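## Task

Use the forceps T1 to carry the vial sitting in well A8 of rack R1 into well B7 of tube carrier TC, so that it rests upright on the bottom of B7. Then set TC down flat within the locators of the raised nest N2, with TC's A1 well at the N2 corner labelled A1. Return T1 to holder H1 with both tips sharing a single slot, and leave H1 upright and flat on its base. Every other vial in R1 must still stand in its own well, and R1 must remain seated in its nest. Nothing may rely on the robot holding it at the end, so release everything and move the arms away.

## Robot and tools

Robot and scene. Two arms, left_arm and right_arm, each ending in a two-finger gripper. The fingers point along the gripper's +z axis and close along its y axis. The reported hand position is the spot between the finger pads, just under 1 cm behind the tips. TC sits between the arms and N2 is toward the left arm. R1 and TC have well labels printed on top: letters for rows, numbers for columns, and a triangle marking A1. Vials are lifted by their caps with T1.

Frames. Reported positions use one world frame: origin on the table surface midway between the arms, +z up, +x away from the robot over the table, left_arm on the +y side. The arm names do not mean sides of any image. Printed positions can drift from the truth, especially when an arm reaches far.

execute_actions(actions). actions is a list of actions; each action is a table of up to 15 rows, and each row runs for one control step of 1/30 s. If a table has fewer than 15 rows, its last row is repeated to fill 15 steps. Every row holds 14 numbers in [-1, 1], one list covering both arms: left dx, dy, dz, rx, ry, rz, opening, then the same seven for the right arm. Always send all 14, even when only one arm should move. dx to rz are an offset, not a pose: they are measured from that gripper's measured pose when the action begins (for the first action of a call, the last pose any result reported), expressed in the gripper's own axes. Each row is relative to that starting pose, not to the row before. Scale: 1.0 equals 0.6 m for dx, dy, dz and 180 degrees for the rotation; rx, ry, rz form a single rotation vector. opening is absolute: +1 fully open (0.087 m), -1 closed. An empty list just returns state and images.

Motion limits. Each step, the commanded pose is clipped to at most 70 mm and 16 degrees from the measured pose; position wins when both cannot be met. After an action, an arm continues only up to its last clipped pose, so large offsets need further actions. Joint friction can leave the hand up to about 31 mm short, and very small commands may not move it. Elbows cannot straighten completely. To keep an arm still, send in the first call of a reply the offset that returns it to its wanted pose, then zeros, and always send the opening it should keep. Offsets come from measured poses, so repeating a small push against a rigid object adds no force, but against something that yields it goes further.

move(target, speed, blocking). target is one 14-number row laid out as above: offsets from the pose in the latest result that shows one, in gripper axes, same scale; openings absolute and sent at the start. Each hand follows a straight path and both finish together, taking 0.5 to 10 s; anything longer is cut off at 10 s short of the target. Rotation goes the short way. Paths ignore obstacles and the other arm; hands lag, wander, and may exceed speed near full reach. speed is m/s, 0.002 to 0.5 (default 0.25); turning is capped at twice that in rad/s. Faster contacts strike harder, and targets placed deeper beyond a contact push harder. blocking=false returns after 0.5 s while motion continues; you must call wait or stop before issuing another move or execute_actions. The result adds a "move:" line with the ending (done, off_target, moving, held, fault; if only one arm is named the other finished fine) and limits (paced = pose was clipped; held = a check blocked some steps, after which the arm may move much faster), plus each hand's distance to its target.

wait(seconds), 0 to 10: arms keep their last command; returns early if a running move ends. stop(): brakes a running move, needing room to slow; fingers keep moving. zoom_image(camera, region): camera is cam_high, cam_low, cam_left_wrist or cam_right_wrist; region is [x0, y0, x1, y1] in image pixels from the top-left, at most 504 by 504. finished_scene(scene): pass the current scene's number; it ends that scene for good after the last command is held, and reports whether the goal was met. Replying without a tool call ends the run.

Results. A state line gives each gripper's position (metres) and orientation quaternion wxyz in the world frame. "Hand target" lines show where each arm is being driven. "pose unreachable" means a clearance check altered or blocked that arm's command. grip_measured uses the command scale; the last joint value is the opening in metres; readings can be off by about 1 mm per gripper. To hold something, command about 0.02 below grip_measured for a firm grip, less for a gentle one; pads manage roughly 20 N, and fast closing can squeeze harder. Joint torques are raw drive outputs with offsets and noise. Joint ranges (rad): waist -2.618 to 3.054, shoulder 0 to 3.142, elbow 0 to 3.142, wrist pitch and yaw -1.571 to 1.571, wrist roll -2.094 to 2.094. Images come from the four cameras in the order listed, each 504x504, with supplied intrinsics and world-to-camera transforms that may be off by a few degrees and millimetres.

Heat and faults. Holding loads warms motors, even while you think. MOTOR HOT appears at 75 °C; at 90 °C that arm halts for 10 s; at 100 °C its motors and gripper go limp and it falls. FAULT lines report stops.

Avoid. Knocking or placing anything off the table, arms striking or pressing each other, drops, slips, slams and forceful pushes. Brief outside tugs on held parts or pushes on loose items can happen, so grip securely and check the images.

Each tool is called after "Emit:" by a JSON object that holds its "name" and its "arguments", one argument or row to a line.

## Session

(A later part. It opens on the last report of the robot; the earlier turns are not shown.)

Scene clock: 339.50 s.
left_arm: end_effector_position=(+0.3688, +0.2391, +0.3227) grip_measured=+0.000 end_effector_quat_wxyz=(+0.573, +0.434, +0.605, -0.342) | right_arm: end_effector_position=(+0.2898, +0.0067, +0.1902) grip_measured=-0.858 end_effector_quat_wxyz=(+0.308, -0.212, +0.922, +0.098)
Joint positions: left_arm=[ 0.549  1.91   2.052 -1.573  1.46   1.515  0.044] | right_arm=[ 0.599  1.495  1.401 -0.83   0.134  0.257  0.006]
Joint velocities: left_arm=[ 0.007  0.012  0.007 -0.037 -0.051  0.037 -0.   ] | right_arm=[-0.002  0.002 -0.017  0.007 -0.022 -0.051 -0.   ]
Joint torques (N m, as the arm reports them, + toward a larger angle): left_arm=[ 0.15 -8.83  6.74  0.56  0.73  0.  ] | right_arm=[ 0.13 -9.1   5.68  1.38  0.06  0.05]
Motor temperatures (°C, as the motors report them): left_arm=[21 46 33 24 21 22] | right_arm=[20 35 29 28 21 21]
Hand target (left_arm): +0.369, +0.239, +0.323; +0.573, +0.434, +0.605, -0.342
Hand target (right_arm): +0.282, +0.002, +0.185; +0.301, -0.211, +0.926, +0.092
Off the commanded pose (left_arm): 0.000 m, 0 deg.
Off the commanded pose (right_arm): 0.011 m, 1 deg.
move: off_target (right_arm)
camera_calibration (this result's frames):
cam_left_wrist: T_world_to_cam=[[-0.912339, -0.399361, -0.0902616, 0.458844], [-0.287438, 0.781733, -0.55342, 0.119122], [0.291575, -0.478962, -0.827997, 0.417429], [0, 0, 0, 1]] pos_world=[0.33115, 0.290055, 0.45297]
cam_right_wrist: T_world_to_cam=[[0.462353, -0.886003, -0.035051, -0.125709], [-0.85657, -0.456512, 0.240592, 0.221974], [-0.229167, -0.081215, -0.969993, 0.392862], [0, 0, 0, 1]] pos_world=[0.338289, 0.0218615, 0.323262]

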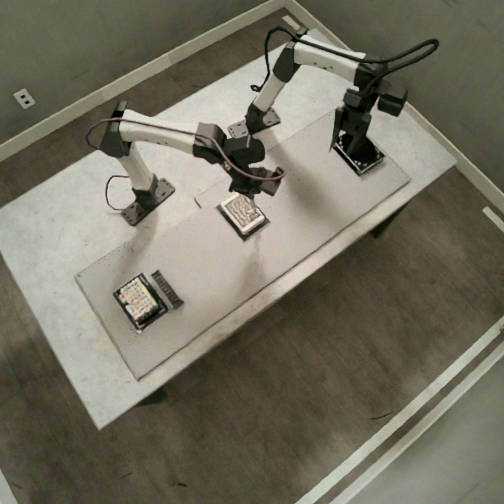

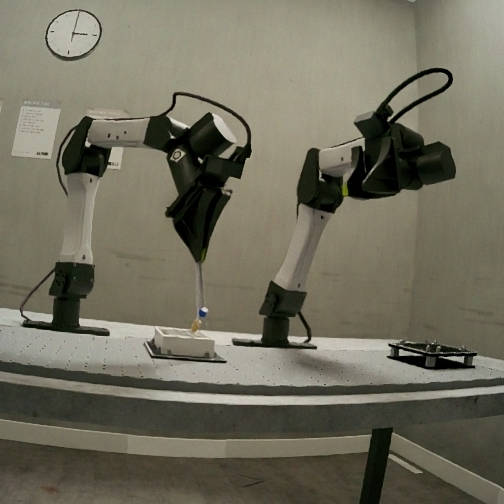

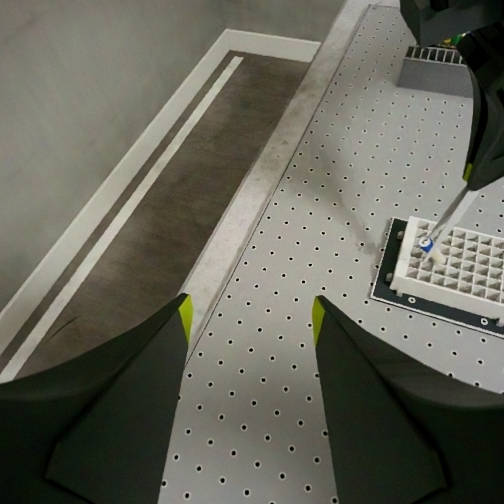

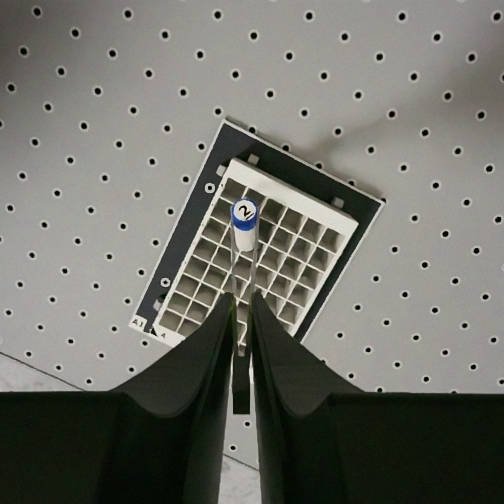

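Emit:
{"name": "move", "arguments": {
  "target": [0,0,0,0,0,0,0,-0.1,0,0.055,0,0,0,-0.86],
  "speed": 0.03
}}

Emit:
{"name": "move", "arguments": {
  "target": [0,0,0,0,0,0,0,0.035,0,0.047,0,0,0,-0.86],
  "speed": 0.02
}}

Emit:
{"name": "move", "arguments": {
  "target": [0,0,0,0,0,0,0,0.06,0,-0.042,0,0,0,-0.86],
  "speed": 0.01
}}

Emit:
{"name": "zoom_image", "arguments": {
  "camera": "cam_left_wrist",
  "region": [304,150,504,350]
}}

Scene clock: 345.53 s.
left_arm: end_effector_position=(+0.3688, +0.2391, +0.3227) grip_measured=+0.000 end_effector_quat_wxyz=(+0.573, +0.434, +0.605, -0.342) | right_arm: end_effector_position=(+0.3492, +0.0373, +0.2052) grip_measured=-0.858 end_effector_quat_wxyz=(+0.321, -0.207, +0.918, +0.102)
Joint positions: left_arm=[ 0.549  1.91   2.052 -1.573  1.46   1.515  0.044] | right_arm=[ 0.551  1.725  1.686 -0.852  0.112  0.222  0.006]
Joint velocities: left_arm=[-0.002 -0.027  0.032  0.022 -0.022  0.007  0.   ] | right_arm=[-0.007  0.012  0.002 -0.022 -0.007 -0.037 -0.001]
Joint torques (N m, as the arm reports them, + toward a larger angle): left_arm=[ 0.13 -8.85  6.84  0.54  0.74  0.  ] | right_arm=[-1.28 -8.31  9.43  1.42 -0.13 -0.11]
Motor temperatures (°C, as the motors report them): left_arm=[21 46 33 24 21 22] | right_arm=[20 35 29 28 21 21]
Hand target (left_arm): +0.369, +0.239, +0.323; +0.573, +0.434, +0.605, -0.342
Hand target (right_arm): +0.351, +0.036, +0.200; +0.309, -0.212, +0.922, +0.098
Off the commanded pose (left_arm): 0.000 m, 0 deg.
Off the commanded pose (right_arm): 0.005 m, 2 deg.
move: done
camera_calibration (this result's frames):
cam_left_wrist: T_world_to_cam=[[-0.912339, -0.399361, -0.0902616, 0.458844], [-0.287438, 0.781733, -0.55342, 0.119122], [0.291575, -0.478962, -0.827997, 0.417429], [0, 0, 0, 1]] pos_world=[0.33115, 0.290055, 0.45297]
cam_right_wrist: T_world_to_cam=[[0.457279, -0.888515, -0.0379182, -0.123099], [-0.865008, -0.454274, 0.213064, 0.291656], [-0.206536, -0.0646303, -0.976302, 0.416302], [0, 0, 0, 1]] pos_world=[0.394557, 0.0500224, 0.339628]

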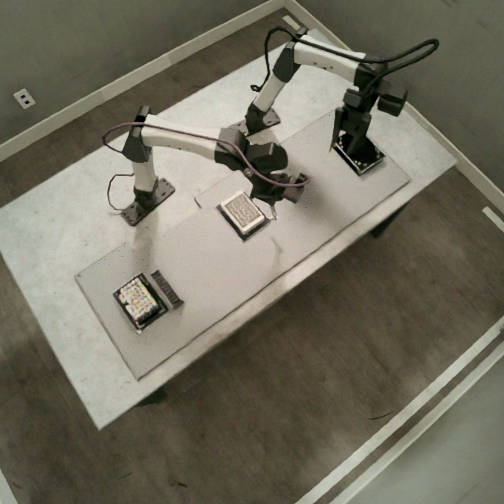

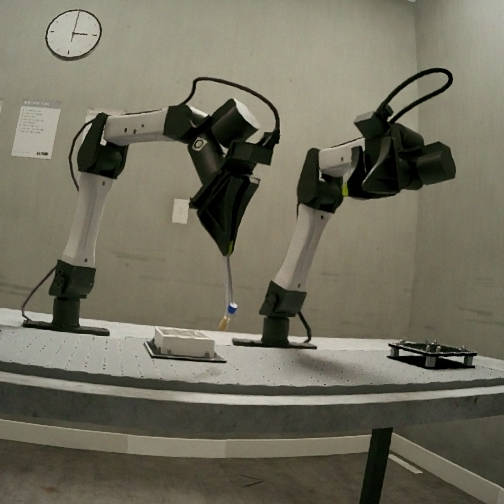

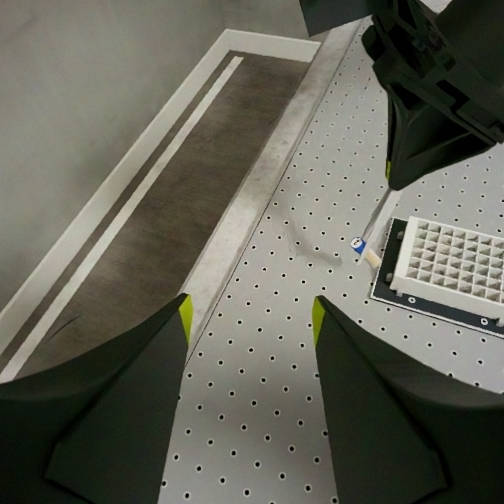

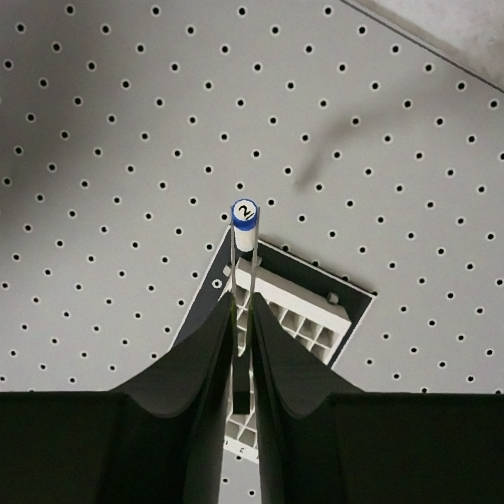

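Scene clock: 347.50 s.
left_arm: end_effector_position=(+0.3688, +0.2391, +0.3227) grip_measured=+0.000 end_effector_quat_wxyz=(+0.573, +0.434, +0.605, -0.342) | right_arm: end_effector_position=(+0.3526, +0.0401, +0.1742) grip_measured=-0.858 end_effector_quat_wxyz=(+0.321, -0.207, +0.918, +0.102)
Joint positions: left_arm=[ 0.549  1.91   2.052 -1.573  1.46   1.515  0.044] | right_arm=[ 0.551  1.725  1.562 -0.727  0.112  0.222  0.006]
Joint velocities: left_arm=[ 0.007  0.027 -0.027 -0.022 -0.007 -0.051 -0.   ] | right_arm=[ 0.002 -0.007 -0.007  0.022 -0.007  0.022  0.   ]
Joint torques (N m, as the arm reports them, + toward a larger angle): left_arm=[ 0.12 -8.96  6.74  0.51  0.72  0.02] | right_arm=[ -0.09 -11.2    5.79   1.59   0.02  -0.04]
Motor temperatures (°C, as the motors report them): left_arm=[21 46 33 24 21 22] | right_arm=[20 35 29 28 21 21]
Hand target (left_arm): +0.369, +0.239, +0.323; +0.573, +0.434, +0.605, -0.342
Hand target (right_arm): +0.350, +0.039, +0.170; +0.321, -0.208, +0.919, +0.101
Off the commanded pose (left_arm): 0.000 m, 0 deg.
Off the commanded pose (right_arm): 0.005 m, 0 deg.
move: done
camera_calibration (this result's frames):
cam_left_wrist: T_world_to_cam=[[-0.912339, -0.399361, -0.0902616, 0.458844], [-0.287438, 0.781733, -0.55342, 0.119122], [0.291575, -0.478962, -0.827997, 0.417429], [0, 0, 0, 1]] pos_world=[0.33115, 0.290055, 0.45297]
cam_right_wrist: T_world_to_cam=[[0.45729, -0.888505, -0.0380052, -0.123255], [-0.86507, -0.454327, 0.212701, 0.3026], [-0.206252, -0.0643888, -0.976378, 0.386733], [0, 0, 0, 1]] pos_world=[0.397898, 0.0528681, 0.308551]

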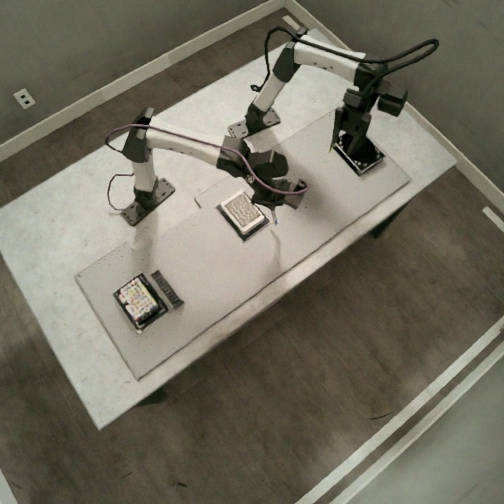

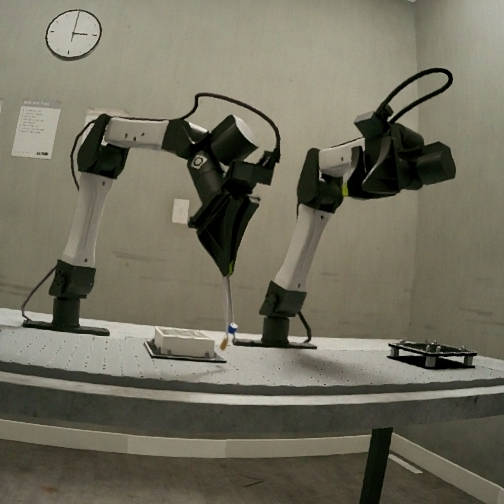

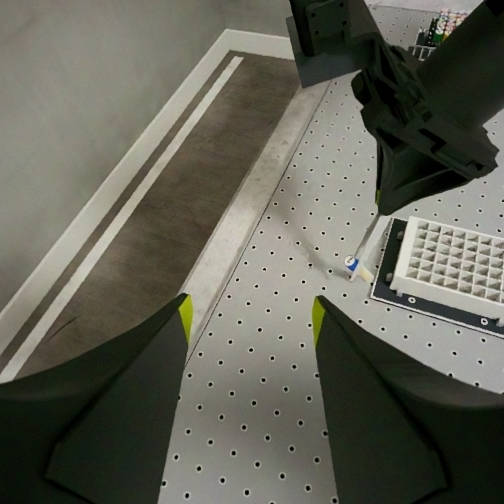

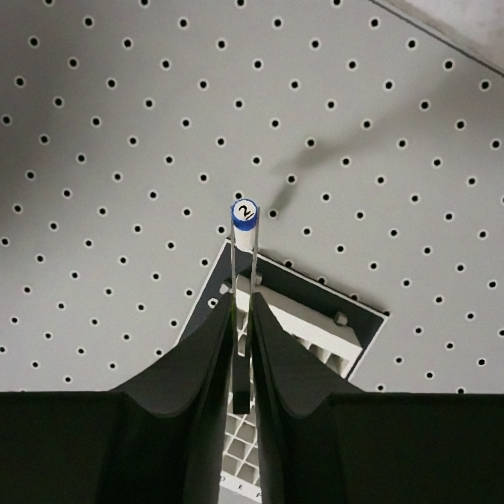

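Scene clock: 352.10 s.
left_arm: end_effector_position=(+0.3688, +0.2391, +0.3227) grip_measured=+0.000 end_effector_quat_wxyz=(+0.573, +0.434, +0.605, -0.342) | right_arm: end_effector_position=(+0.3179, +0.0224, +0.1741) grip_measured=-0.858 end_effector_quat_wxyz=(+0.321, -0.210, +0.918, +0.103)
Joint positions: left_arm=[ 0.549  1.91   2.052 -1.573  1.46   1.515  0.044] | right_arm=[ 0.577  1.581  1.405 -0.717  0.124  0.239  0.006]
Joint velocities: left_arm=[-0.007  0.012 -0.017 -0.066 -0.066  0.007 -0.001] | right_arm=[ 0.002  0.002 -0.007  0.007 -0.037  0.022  0.001]
Joint torques (N m, as the arm reports them, + toward a larger angle): left_arm=[ 0.07 -8.88  6.75  0.54  0.73  0.02] | right_arm=[  0.12 -10.12   5.45   1.61   0.1    0.06]
Motor temperatures (°C, as the motors report them): left_arm=[21 46 33 24 21 22] | right_arm=[20 36 29 28 21 21]
Hand target (left_arm): +0.369, +0.239, +0.323; +0.573, +0.434, +0.605, -0.342
Hand target (right_arm): +0.313, +0.021, +0.171; +0.321, -0.207, +0.918, +0.102
Off the commanded pose (left_arm): 0.000 m, 0 deg.
Off the commanded pose (right_arm): 0.006 m, 0 deg.
move: done
camera_calibration (this result's frames):
cam_left_wrist: T_world_to_cam=[[-0.912339, -0.399361, -0.0902616, 0.458844], [-0.287438, 0.781733, -0.55342, 0.119122], [0.291575, -0.478962, -0.827997, 0.417429], [0, 0, 0, 1]] pos_world=[0.33115, 0.290055, 0.45297]
cam_right_wrist: T_world_to_cam=[[0.46184, -0.886109, -0.038914, -0.124474], [-0.862609, -0.458937, 0.212794, 0.26391], [-0.206418, -0.0647094, -0.976322, 0.378461], [0, 0, 0, 1]] pos_world=[0.363259, 0.0353107, 0.308498]

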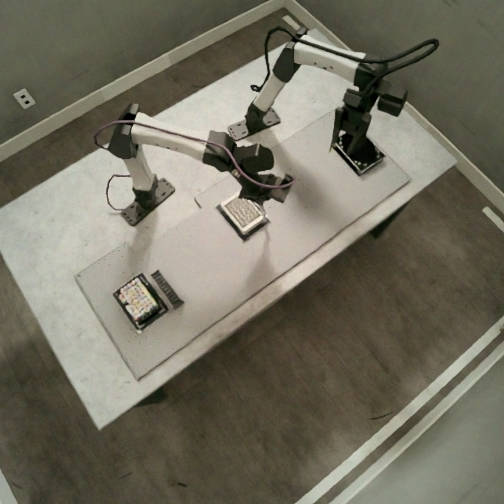

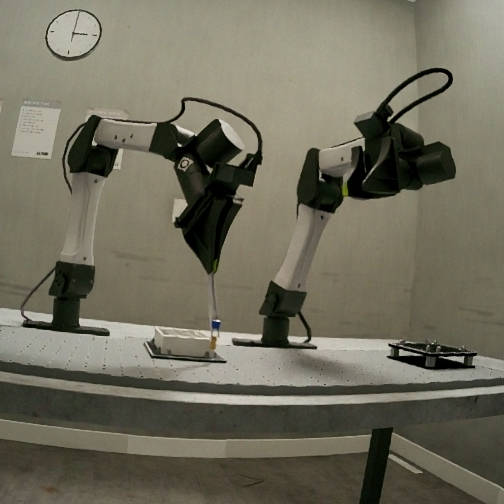

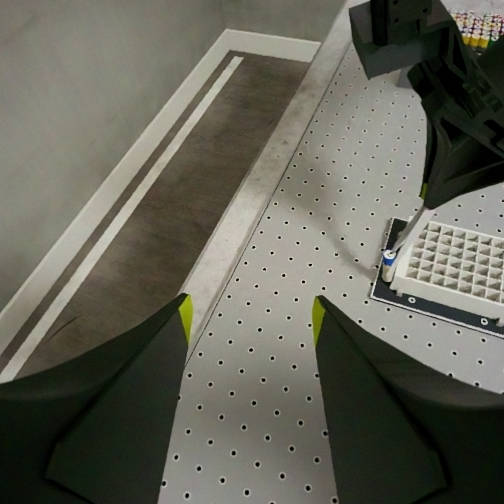

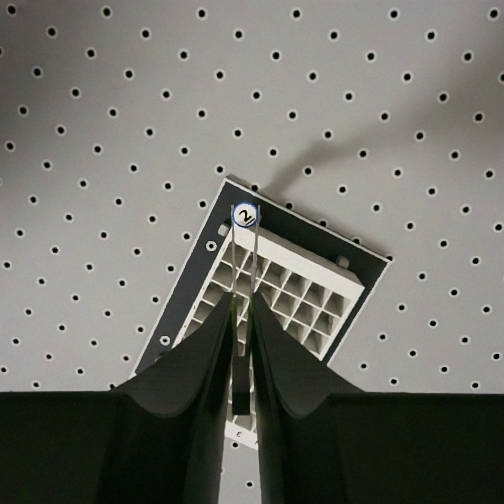

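Region (304, 150, 504, 350) of cam_left_wrist's 504x504 image, scaled by 2.520, with more detail than that image has.

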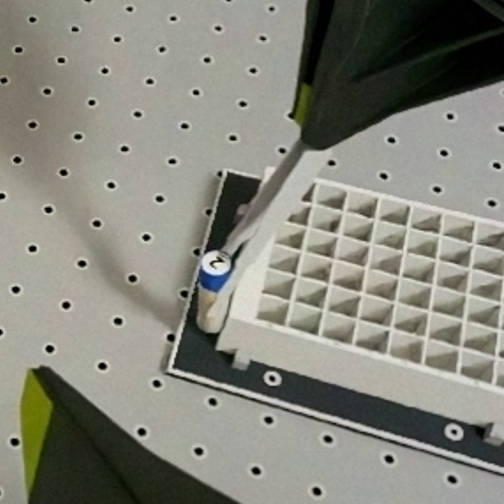

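Emit:
{"name": "move", "arguments": {
  "target": [0,0,0,0,0,0,0,-0.026,0,-0.034,0,0,0,-0.87],
  "speed": 0.015
}}

Emit:
{"name": "move", "arguments": {
  "target": [0,0,0,0,0,0,0,0.058,0.006,-0.04,0,0,0,-0.87],
  "speed": 0.015
}}

Emit:
{"name": "zoom_image", "arguments": {
  "camera": "cam_left_wrist",
  "region": [354,150,504,300]
}}

Emit:
{"name": "zoom_image", "arguments": {
  "camera": "cam_right_wrist",
  "region": [150,100,350,300]
}}

Scene clock: 354.57 s.
left_arm: end_effector_position=(+0.3688, +0.2391, +0.3227) grip_measured=+0.000 end_effector_quat_wxyz=(+0.573, +0.434, +0.605, -0.342) | right_arm: end_effector_position=(+0.3179, +0.0224, +0.1975) grip_measured=-0.867 end_effector_quat_wxyz=(+0.325, -0.209, +0.916, +0.105)
Joint positions: left_arm=[ 0.549  1.91   2.052 -1.573  1.46   1.515  0.044] | right_arm=[ 0.577  1.581  1.493 -0.794  0.124  0.239  0.006]
Joint velocities: left_arm=[ 0.002  0.012 -0.007  0.037 -0.007 -0.037 -0.001] | right_arm=[ 0.007 -0.007  0.007 -0.022 -0.051  0.037  0.001]
Joint torques (N m, as the arm reports them, + toward a larger angle): left_arm=[ 0.09 -8.93  6.67  0.54  0.75  0.01] | right_arm=[-0.98 -8.2   9.49  1.37 -0.06 -0.1 ]
Motor temperatures (°C, as the motors report them): left_arm=[21 46 33 24 21 22] | right_arm=[20 36 29 28 21 21]
Hand target (left_arm): +0.369, +0.239, +0.323; +0.573, +0.434, +0.605, -0.342
Hand target (right_arm): +0.318, +0.021, +0.200; +0.321, -0.210, +0.918, +0.103
Off the commanded pose (left_arm): 0.000 m, 0 deg.
Off the commanded pose (right_arm): 0.003 m, 1 deg.
move: done
camera_calibration (this result's frames):
cam_left_wrist: T_world_to_cam=[[-0.912339, -0.399361, -0.0902616, 0.458844], [-0.287438, 0.781733, -0.55342, 0.119122], [0.291575, -0.478962, -0.827997, 0.417429], [0, 0, 0, 1]] pos_world=[0.33115, 0.290055, 0.45297]
cam_right_wrist: T_world_to_cam=[[0.461896, -0.885948, -0.0418109, -0.123012], [-0.864369, -0.46021, 0.202664, 0.261482], [-0.198791, -0.0574694, -0.978355, 0.399055], [0, 0, 0, 1]] pos_world=[0.362164, 0.0342878, 0.332281]

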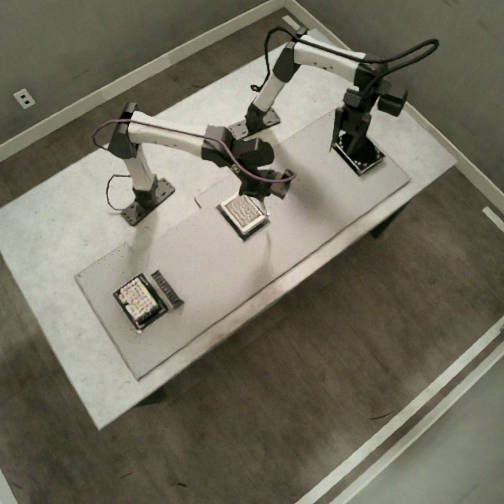

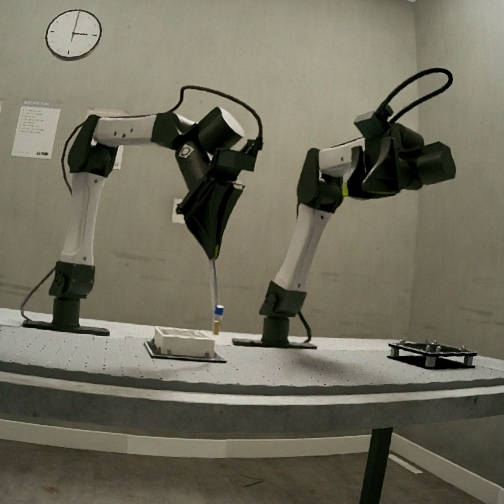

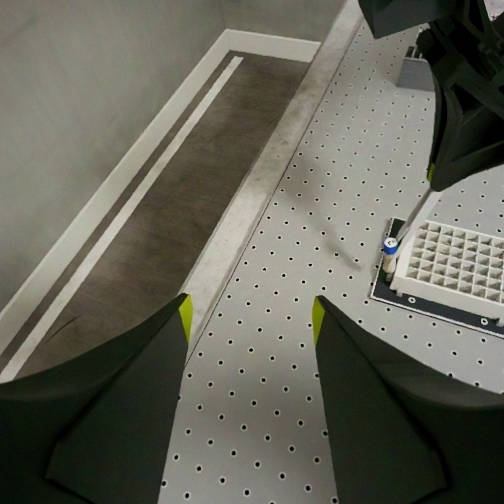

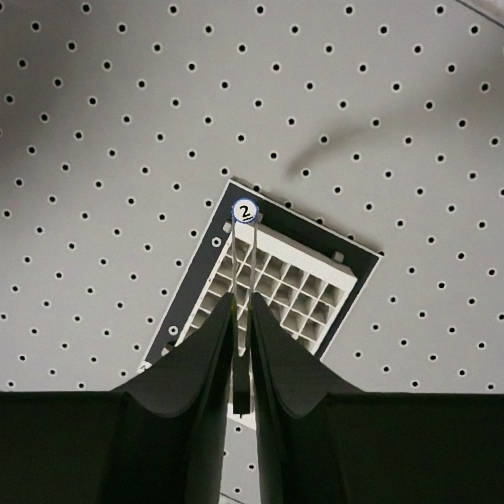

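Scene clock: 357.63 s.
left_arm: end_effector_position=(+0.3688, +0.2391, +0.3227) grip_measured=+0.000 end_effector_quat_wxyz=(+0.573, +0.434, +0.605, -0.342) | right_arm: end_effector_position=(+0.2849, +0.0112, +0.1989) grip_measured=-0.867 end_effector_quat_wxyz=(+0.330, -0.210, +0.914, +0.111)
Joint positions: left_arm=[ 0.549  1.91   2.052 -1.573  1.46   1.515  0.044] | right_arm=[ 0.622  1.451  1.371 -0.793  0.147  0.27   0.006]
Joint velocities: left_arm=[-0.002  0.002 -0.022  0.037  0.007  0.007 -0.   ] | right_arm=[-0.002  0.007 -0.017 -0.081  0.007  0.037 -0.   ]
Joint torques (N m, as the arm reports them, + toward a larger angle): left_arm=[ 0.   -8.87  6.76  0.53  0.76  0.03] | right_arm=[ 0.07 -8.62  5.54  1.5   0.11  0.05]
Motor temperatures (°C, as the motors report them): left_arm=[21 46 33 24 21 22] | right_arm=[20 36 29 28 21 21]
Hand target (left_arm): +0.369, +0.239, +0.323; +0.573, +0.434, +0.605, -0.342
Hand target (right_arm): +0.279, +0.007, +0.194; +0.325, -0.209, +0.916, +0.106
Off the commanded pose (left_arm): 0.000 m, 0 deg.
Off the commanded pose (right_arm): 0.009 m, 1 deg.
move: done
camera_calibration (this result's frames):
cam_left_wrist: T_world_to_cam=[[-0.912339, -0.399361, -0.0902616, 0.458844], [-0.287438, 0.781733, -0.55342, 0.119122], [0.291575, -0.478962, -0.827997, 0.417429], [0, 0, 0, 1]] pos_world=[0.33115, 0.290055, 0.45297]
cam_right_wrist: T_world_to_cam=[[0.467911, -0.882489, -0.0476728, -0.118265], [-0.862925, -0.467855, 0.190976, 0.229455], [-0.190838, -0.0482217, -0.980436, 0.391319], [0, 0, 0, 1]] pos_world=[0.328019, 0.0218544, 0.334205]

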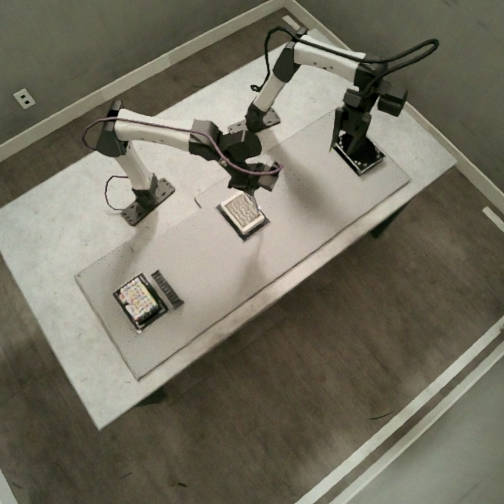

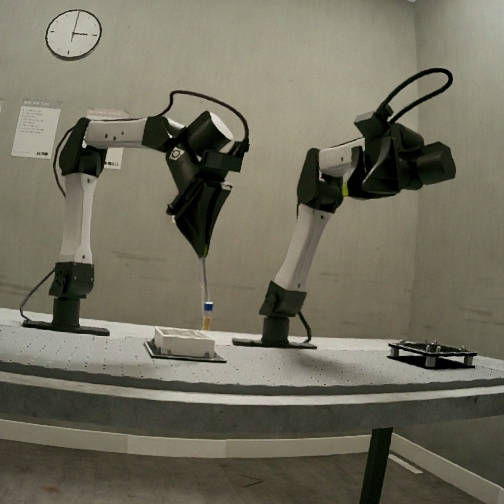

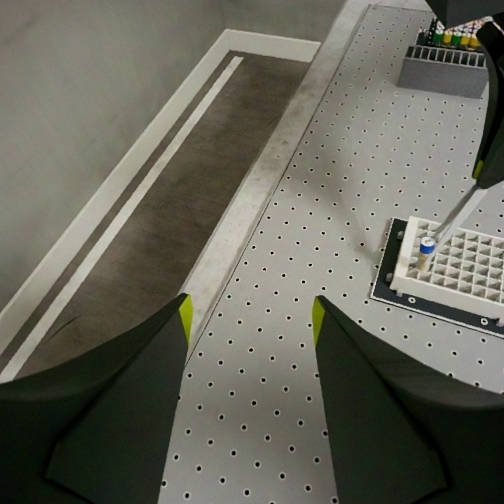

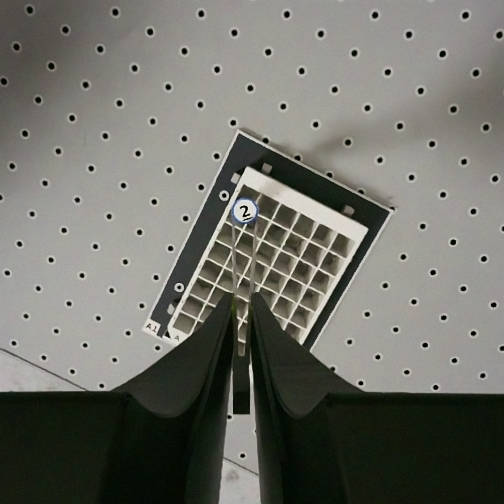

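Region (354, 150, 504, 300) of cam_left_wrist's 504x504 image, scaled by 3.360, with more detail than that image has.

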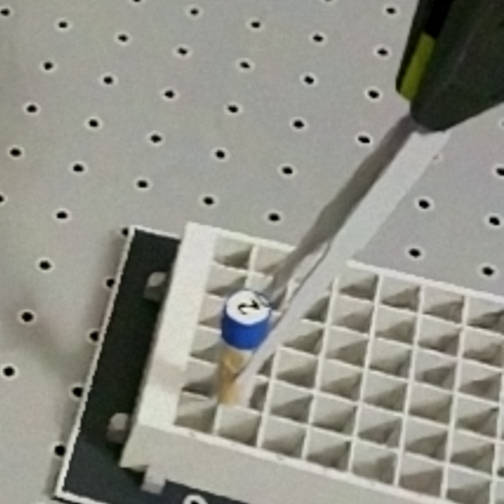

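Region (150, 100, 350, 300) of cam_right_wrist's 504x504 image, scaled by 2.520, with more detail than that image has.

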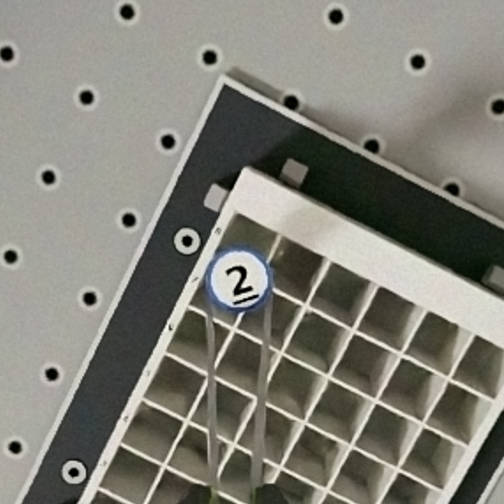

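Emit:
{"name": "move", "arguments": {
  "target": [0,0,0,0,0,0,0,0.018,-0.023,-0.011,0,0,0,-0.87],
  "speed": 0.01
}}

Emit:
{"name": "zoom_image", "arguments": {
  "camera": "cam_left_wrist",
  "region": [354,150,504,300]
}}

Emit:
{"name": "zoom_image", "arguments": {
  "camera": "cam_right_wrist",
  "region": [150,100,350,300]
}}

Scene clock: 360.17 s.
left_arm: end_effector_position=(+0.3688, +0.2391, +0.3227) grip_measured=+0.000 end_effector_quat_wxyz=(+0.573, +0.434, +0.605, -0.342) | right_arm: end_effector_position=(+0.2829, -0.0018, +0.2003) grip_measured=-0.867 end_effector_quat_wxyz=(+0.333, -0.207, +0.913, +0.110)
Joint positions: left_arm=[ 0.549  1.91   2.052 -1.573  1.46   1.515  0.044] | right_arm=[ 0.597  1.407  1.335 -0.792  0.137  0.255  0.006]
Joint velocities: left_arm=[ 0.002  0.002 -0.017 -0.022  0.022 -0.051 -0.001] | right_arm=[ 0.017  0.007 -0.007  0.066 -0.037 -0.066  0.001]
Joint torques (N m, as the arm reports them, + toward a larger angle): left_arm=[-0.06 -8.76  6.68  0.54  0.73  0.03] | right_arm=[-1.39 -8.33  5.44  1.61 -0.06 -0.17]
Motor temperatures (°C, as the motors report them): left_arm=[21 46 33 24 21 22] | right_arm=[20 36 29 28 21 21]
Hand target (left_arm): +0.369, +0.239, +0.323; +0.573, +0.434, +0.605, -0.342
Hand target (right_arm): +0.280, -0.007, +0.196; +0.330, -0.210, +0.914, +0.110
Off the commanded pose (left_arm): 0.000 m, 0 deg.
Off the commanded pose (right_arm): 0.007 m, 1 deg.
move: done
camera_calibration (this result's frames):
cam_left_wrist: T_world_to_cam=[[-0.912339, -0.399361, -0.0902616, 0.458844], [-0.287438, 0.781733, -0.55342, 0.119122], [0.291575, -0.478962, -0.827997, 0.417429], [0, 0, 0, 1]] pos_world=[0.33115, 0.290055, 0.45297]
cam_right_wrist: T_world_to_cam=[[0.462085, -0.885576, -0.047258, -0.127146], [-0.867412, -0.462413, 0.183768, 0.22417], [-0.184594, -0.0439244, -0.981833, 0.390203], [0, 0, 0, 1]] pos_world=[0.325229, 0.00820178, 0.33591]

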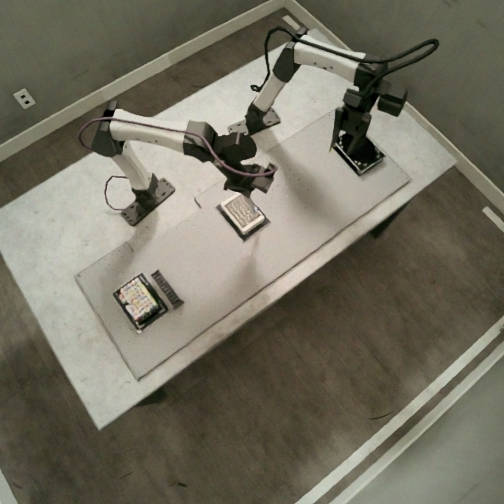

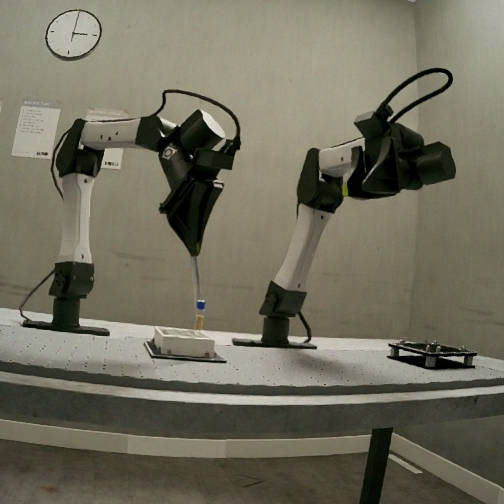

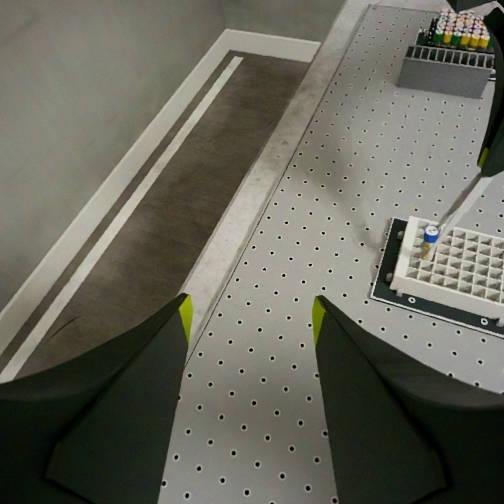

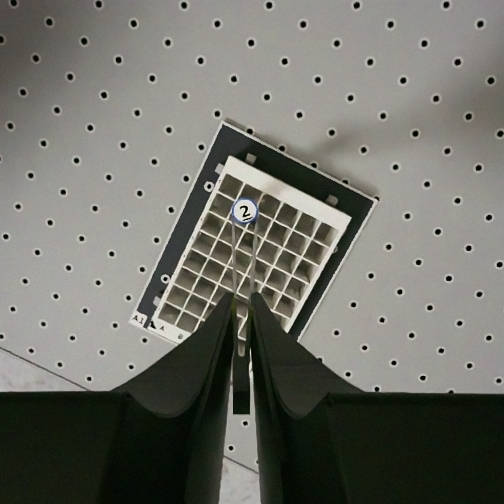

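Region (354, 150, 504, 300) of cam_left_wrist's 504x504 image, scaled by 3.360, with more detail than that image has.

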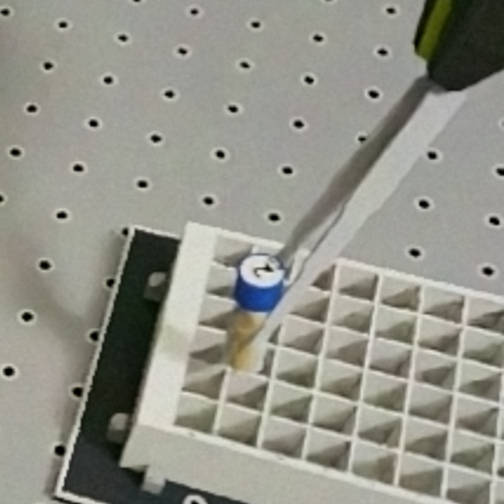

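Region (150, 100, 350, 300) of cam_right_wrist's 504x504 image, scaled by 2.520, with more detail than that image has.

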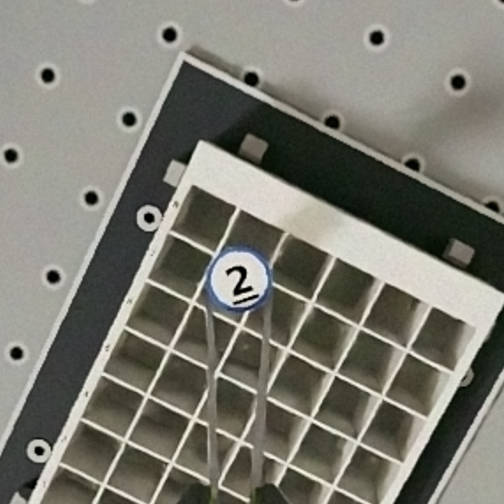

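Need ~3mm back; descend with back bias.

Emit:
{"name": "move", "arguments": {
  "target": [0,0,0,0,0,0,0,0.03,0,0.01,0,0,0,-0.87],
  "speed": 0.008
}}

Emit:
{"name": "zoom_image", "arguments": {
  "camera": "cam_left_wrist",
  "region": [354,150,504,300]
}}

Emit:
{"name": "zoom_image", "arguments": {
  "camera": "cam_right_wrist",
  "region": [150,100,350,300]
}}

Scene clock: 363.07 s.
left_arm: end_effector_position=(+0.3688, +0.2391, +0.3227) grip_measured=+0.000 end_effector_quat_wxyz=(+0.573, +0.434, +0.605, -0.342) | right_arm: end_effector_position=(+0.2782, -0.0036, +0.1882) grip_measured=-0.867 end_effector_quat_wxyz=(+0.333, -0.209, +0.913, +0.111)
Joint positions: left_arm=[ 0.549  1.91   2.052 -1.573  1.46   1.515  0.044] | right_arm=[ 0.602  1.382  1.265 -0.747  0.137  0.255  0.006]
Joint velocities: left_arm=[-0.007  0.012 -0.012 -0.037  0.051 -0.051  0.001] | right_arm=[-0.002 -0.007 -0.007 -0.007 -0.051 -0.007 -0.001]
Joint torques (N m, as the arm reports them, + toward a larger angle): left_arm=[ 0.05 -8.91  6.7   0.52  0.73  0.03] | right_arm=[ 0.14 -7.92  5.62  1.6   0.09  0.04]
Motor temperatures (°C, as the motors report them): left_arm=[21 46 33 24 21 22] | right_arm=[20 36 29 28 21 21]
Hand target (left_arm): +0.369, +0.239, +0.323; +0.573, +0.434, +0.605, -0.342
Hand target (right_arm): +0.274, -0.005, +0.184; +0.333, -0.207, +0.913, +0.110
Off the commanded pose (left_arm): 0.000 m, 0 deg.
Off the commanded pose (right_arm): 0.006 m, 0 deg.
move: done
camera_calibration (this result's frames):
cam_left_wrist: T_world_to_cam=[[-0.912339, -0.399361, -0.0902616, 0.458844], [-0.287438, 0.781733, -0.55342, 0.119122], [0.291575, -0.478962, -0.827997, 0.417429], [0, 0, 0, 1]] pos_world=[0.33115, 0.290055, 0.45297]
cam_right_wrist: T_world_to_cam=[[0.466561, -0.883207, -0.04761, -0.128311], [-0.865091, -0.466878, 0.183419, 0.220889], [-0.184225, -0.0443892, -0.981881, 0.377241], [0, 0, 0, 1]] pos_world=[0.320451, 0.00654858, 0.323782]

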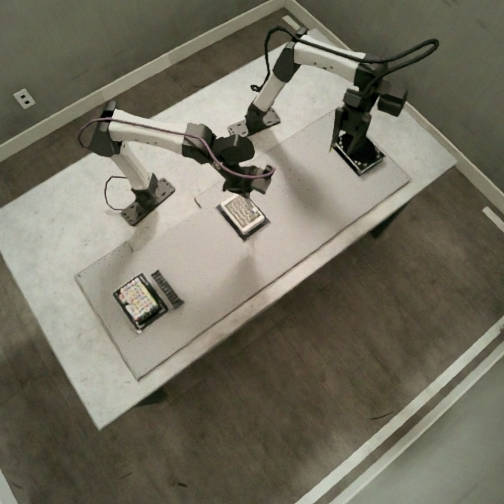

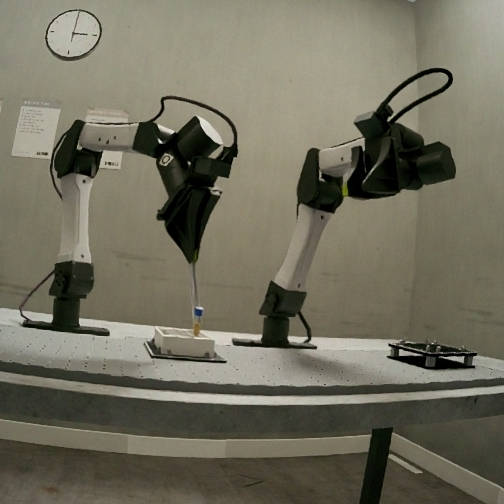

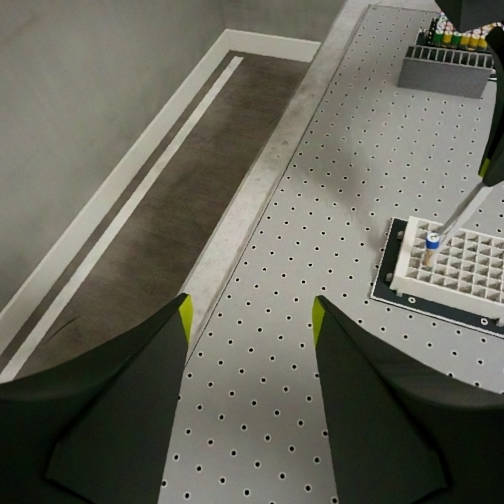

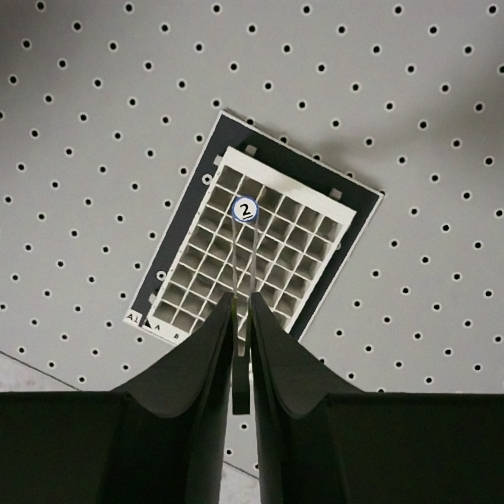

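Region (354, 150, 504, 300) of cam_left_wrist's 504x504 image, scaled by 3.360, with more detail than that image has.

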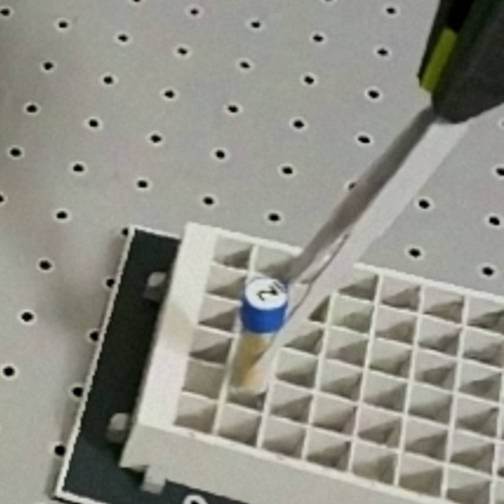

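Region (150, 100, 350, 300) of cam_right_wrist's 504x504 image, scaled by 2.520, with more detail than that image has.

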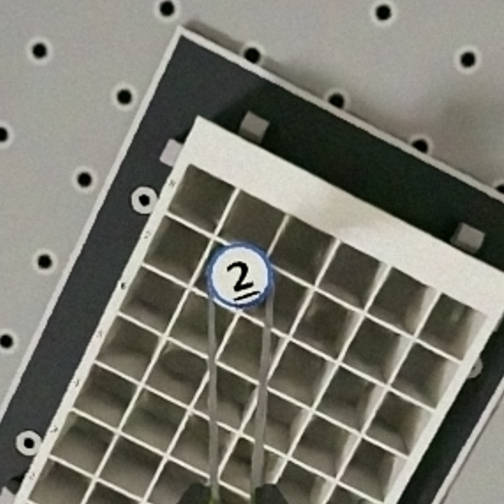

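Emit:
{"name": "move", "arguments": {
  "target": [0,0,0,0,0,0,0,0.018,0,0.015,0,0,0,-0.87],
  "speed": 0.008
}}

Emit:
{"name": "zoom_image", "arguments": {
  "camera": "cam_left_wrist",
  "region": [354,150,504,300]
}}

Scene clock: 365.40 s.
left_arm: end_effector_position=(+0.3688, +0.2391, +0.3227) grip_measured=+0.000 end_effector_quat_wxyz=(+0.573, +0.434, +0.605, -0.342) | right_arm: end_effector_position=(+0.2815, -0.0005, +0.1819) grip_measured=-0.867 end_effector_quat_wxyz=(+0.340, -0.208, +0.910, +0.115)
Joint positions: left_arm=[ 0.549  1.91   2.052 -1.573  1.46   1.515  0.044] | right_arm=[ 0.602  1.382  1.232 -0.696  0.137  0.255  0.006]
Joint velocities: left_arm=[-0.007 -0.032  0.002 -0.037 -0.066 -0.051 -0.   ] | right_arm=[-0.002  0.002 -0.002  0.066 -0.037 -0.007 -0.001]
Joint torques (N m, as the arm reports them, + toward a larger angle): left_arm=[ 0.04 -8.87  6.78  0.52  0.73  0.  ] | right_arm=[-0.04 -7.71  5.37  1.65  0.05  0.  ]
Motor temperatures (°C, as the motors report them): left_arm=[21 46 33 24 21 22] | right_arm=[20 35 29 28 21 21]
Hand target (left_arm): +0.369, +0.239, +0.323; +0.573, +0.434, +0.605, -0.342
Hand target (right_arm): +0.276, -0.004, +0.174; +0.333, -0.209, +0.913, +0.111
Off the commanded pose (left_arm): 0.000 m, 0 deg.
Off the commanded pose (right_arm): 0.010 m, 1 deg.
move: done
camera_calibration (this result's frames):
cam_left_wrist: T_world_to_cam=[[-0.912339, -0.399361, -0.0902616, 0.458844], [-0.287438, 0.781733, -0.55342, 0.119122], [0.291575, -0.478962, -0.827997, 0.417429], [0, 0, 0, 1]] pos_world=[0.33115, 0.290055, 0.45297]
cam_right_wrist: T_world_to_cam=[[0.467169, -0.882633, -0.0520851, -0.126762], [-0.867232, -0.4689, 0.167456, 0.229832], [-0.172225, -0.0330603, -0.984503, 0.36892], [0, 0, 0, 1]] pos_world=[0.322074, 0.00808054, 0.318114]

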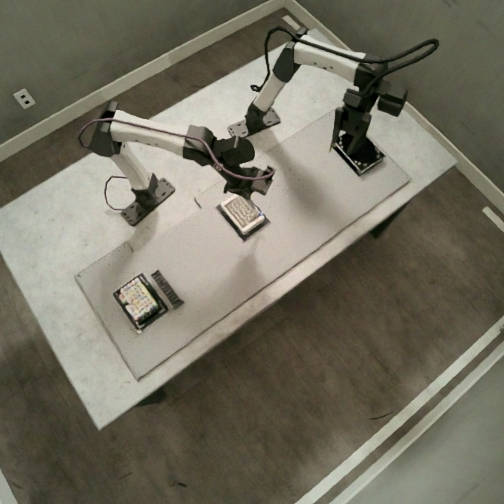

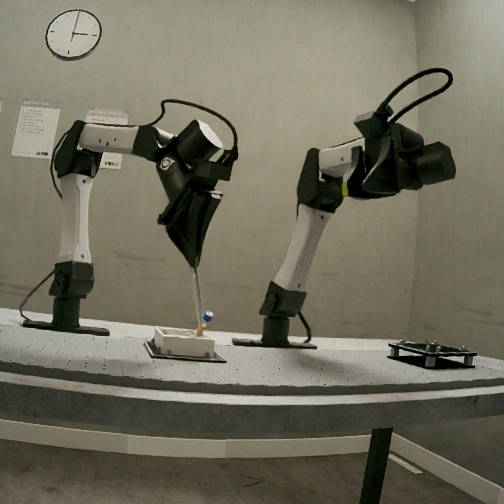

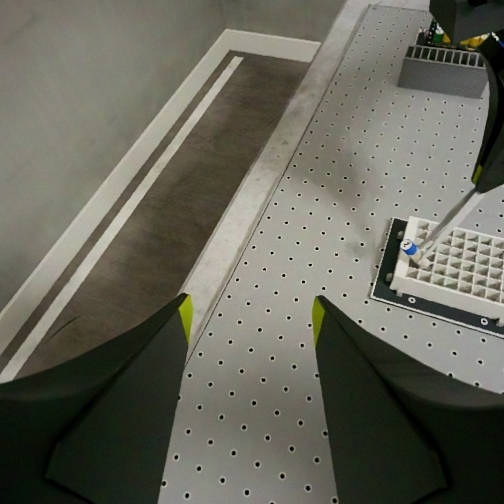

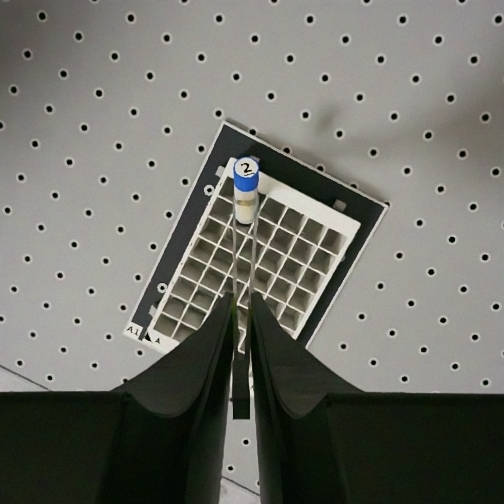

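Region (354, 150, 504, 300) of cam_left_wrist's 504x504 image, scaled by 3.360, with more detail than that image has.

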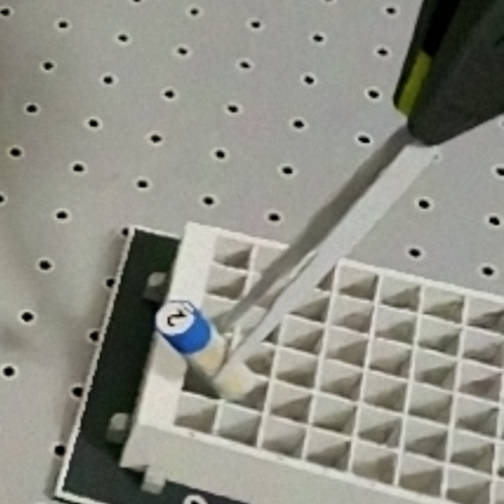

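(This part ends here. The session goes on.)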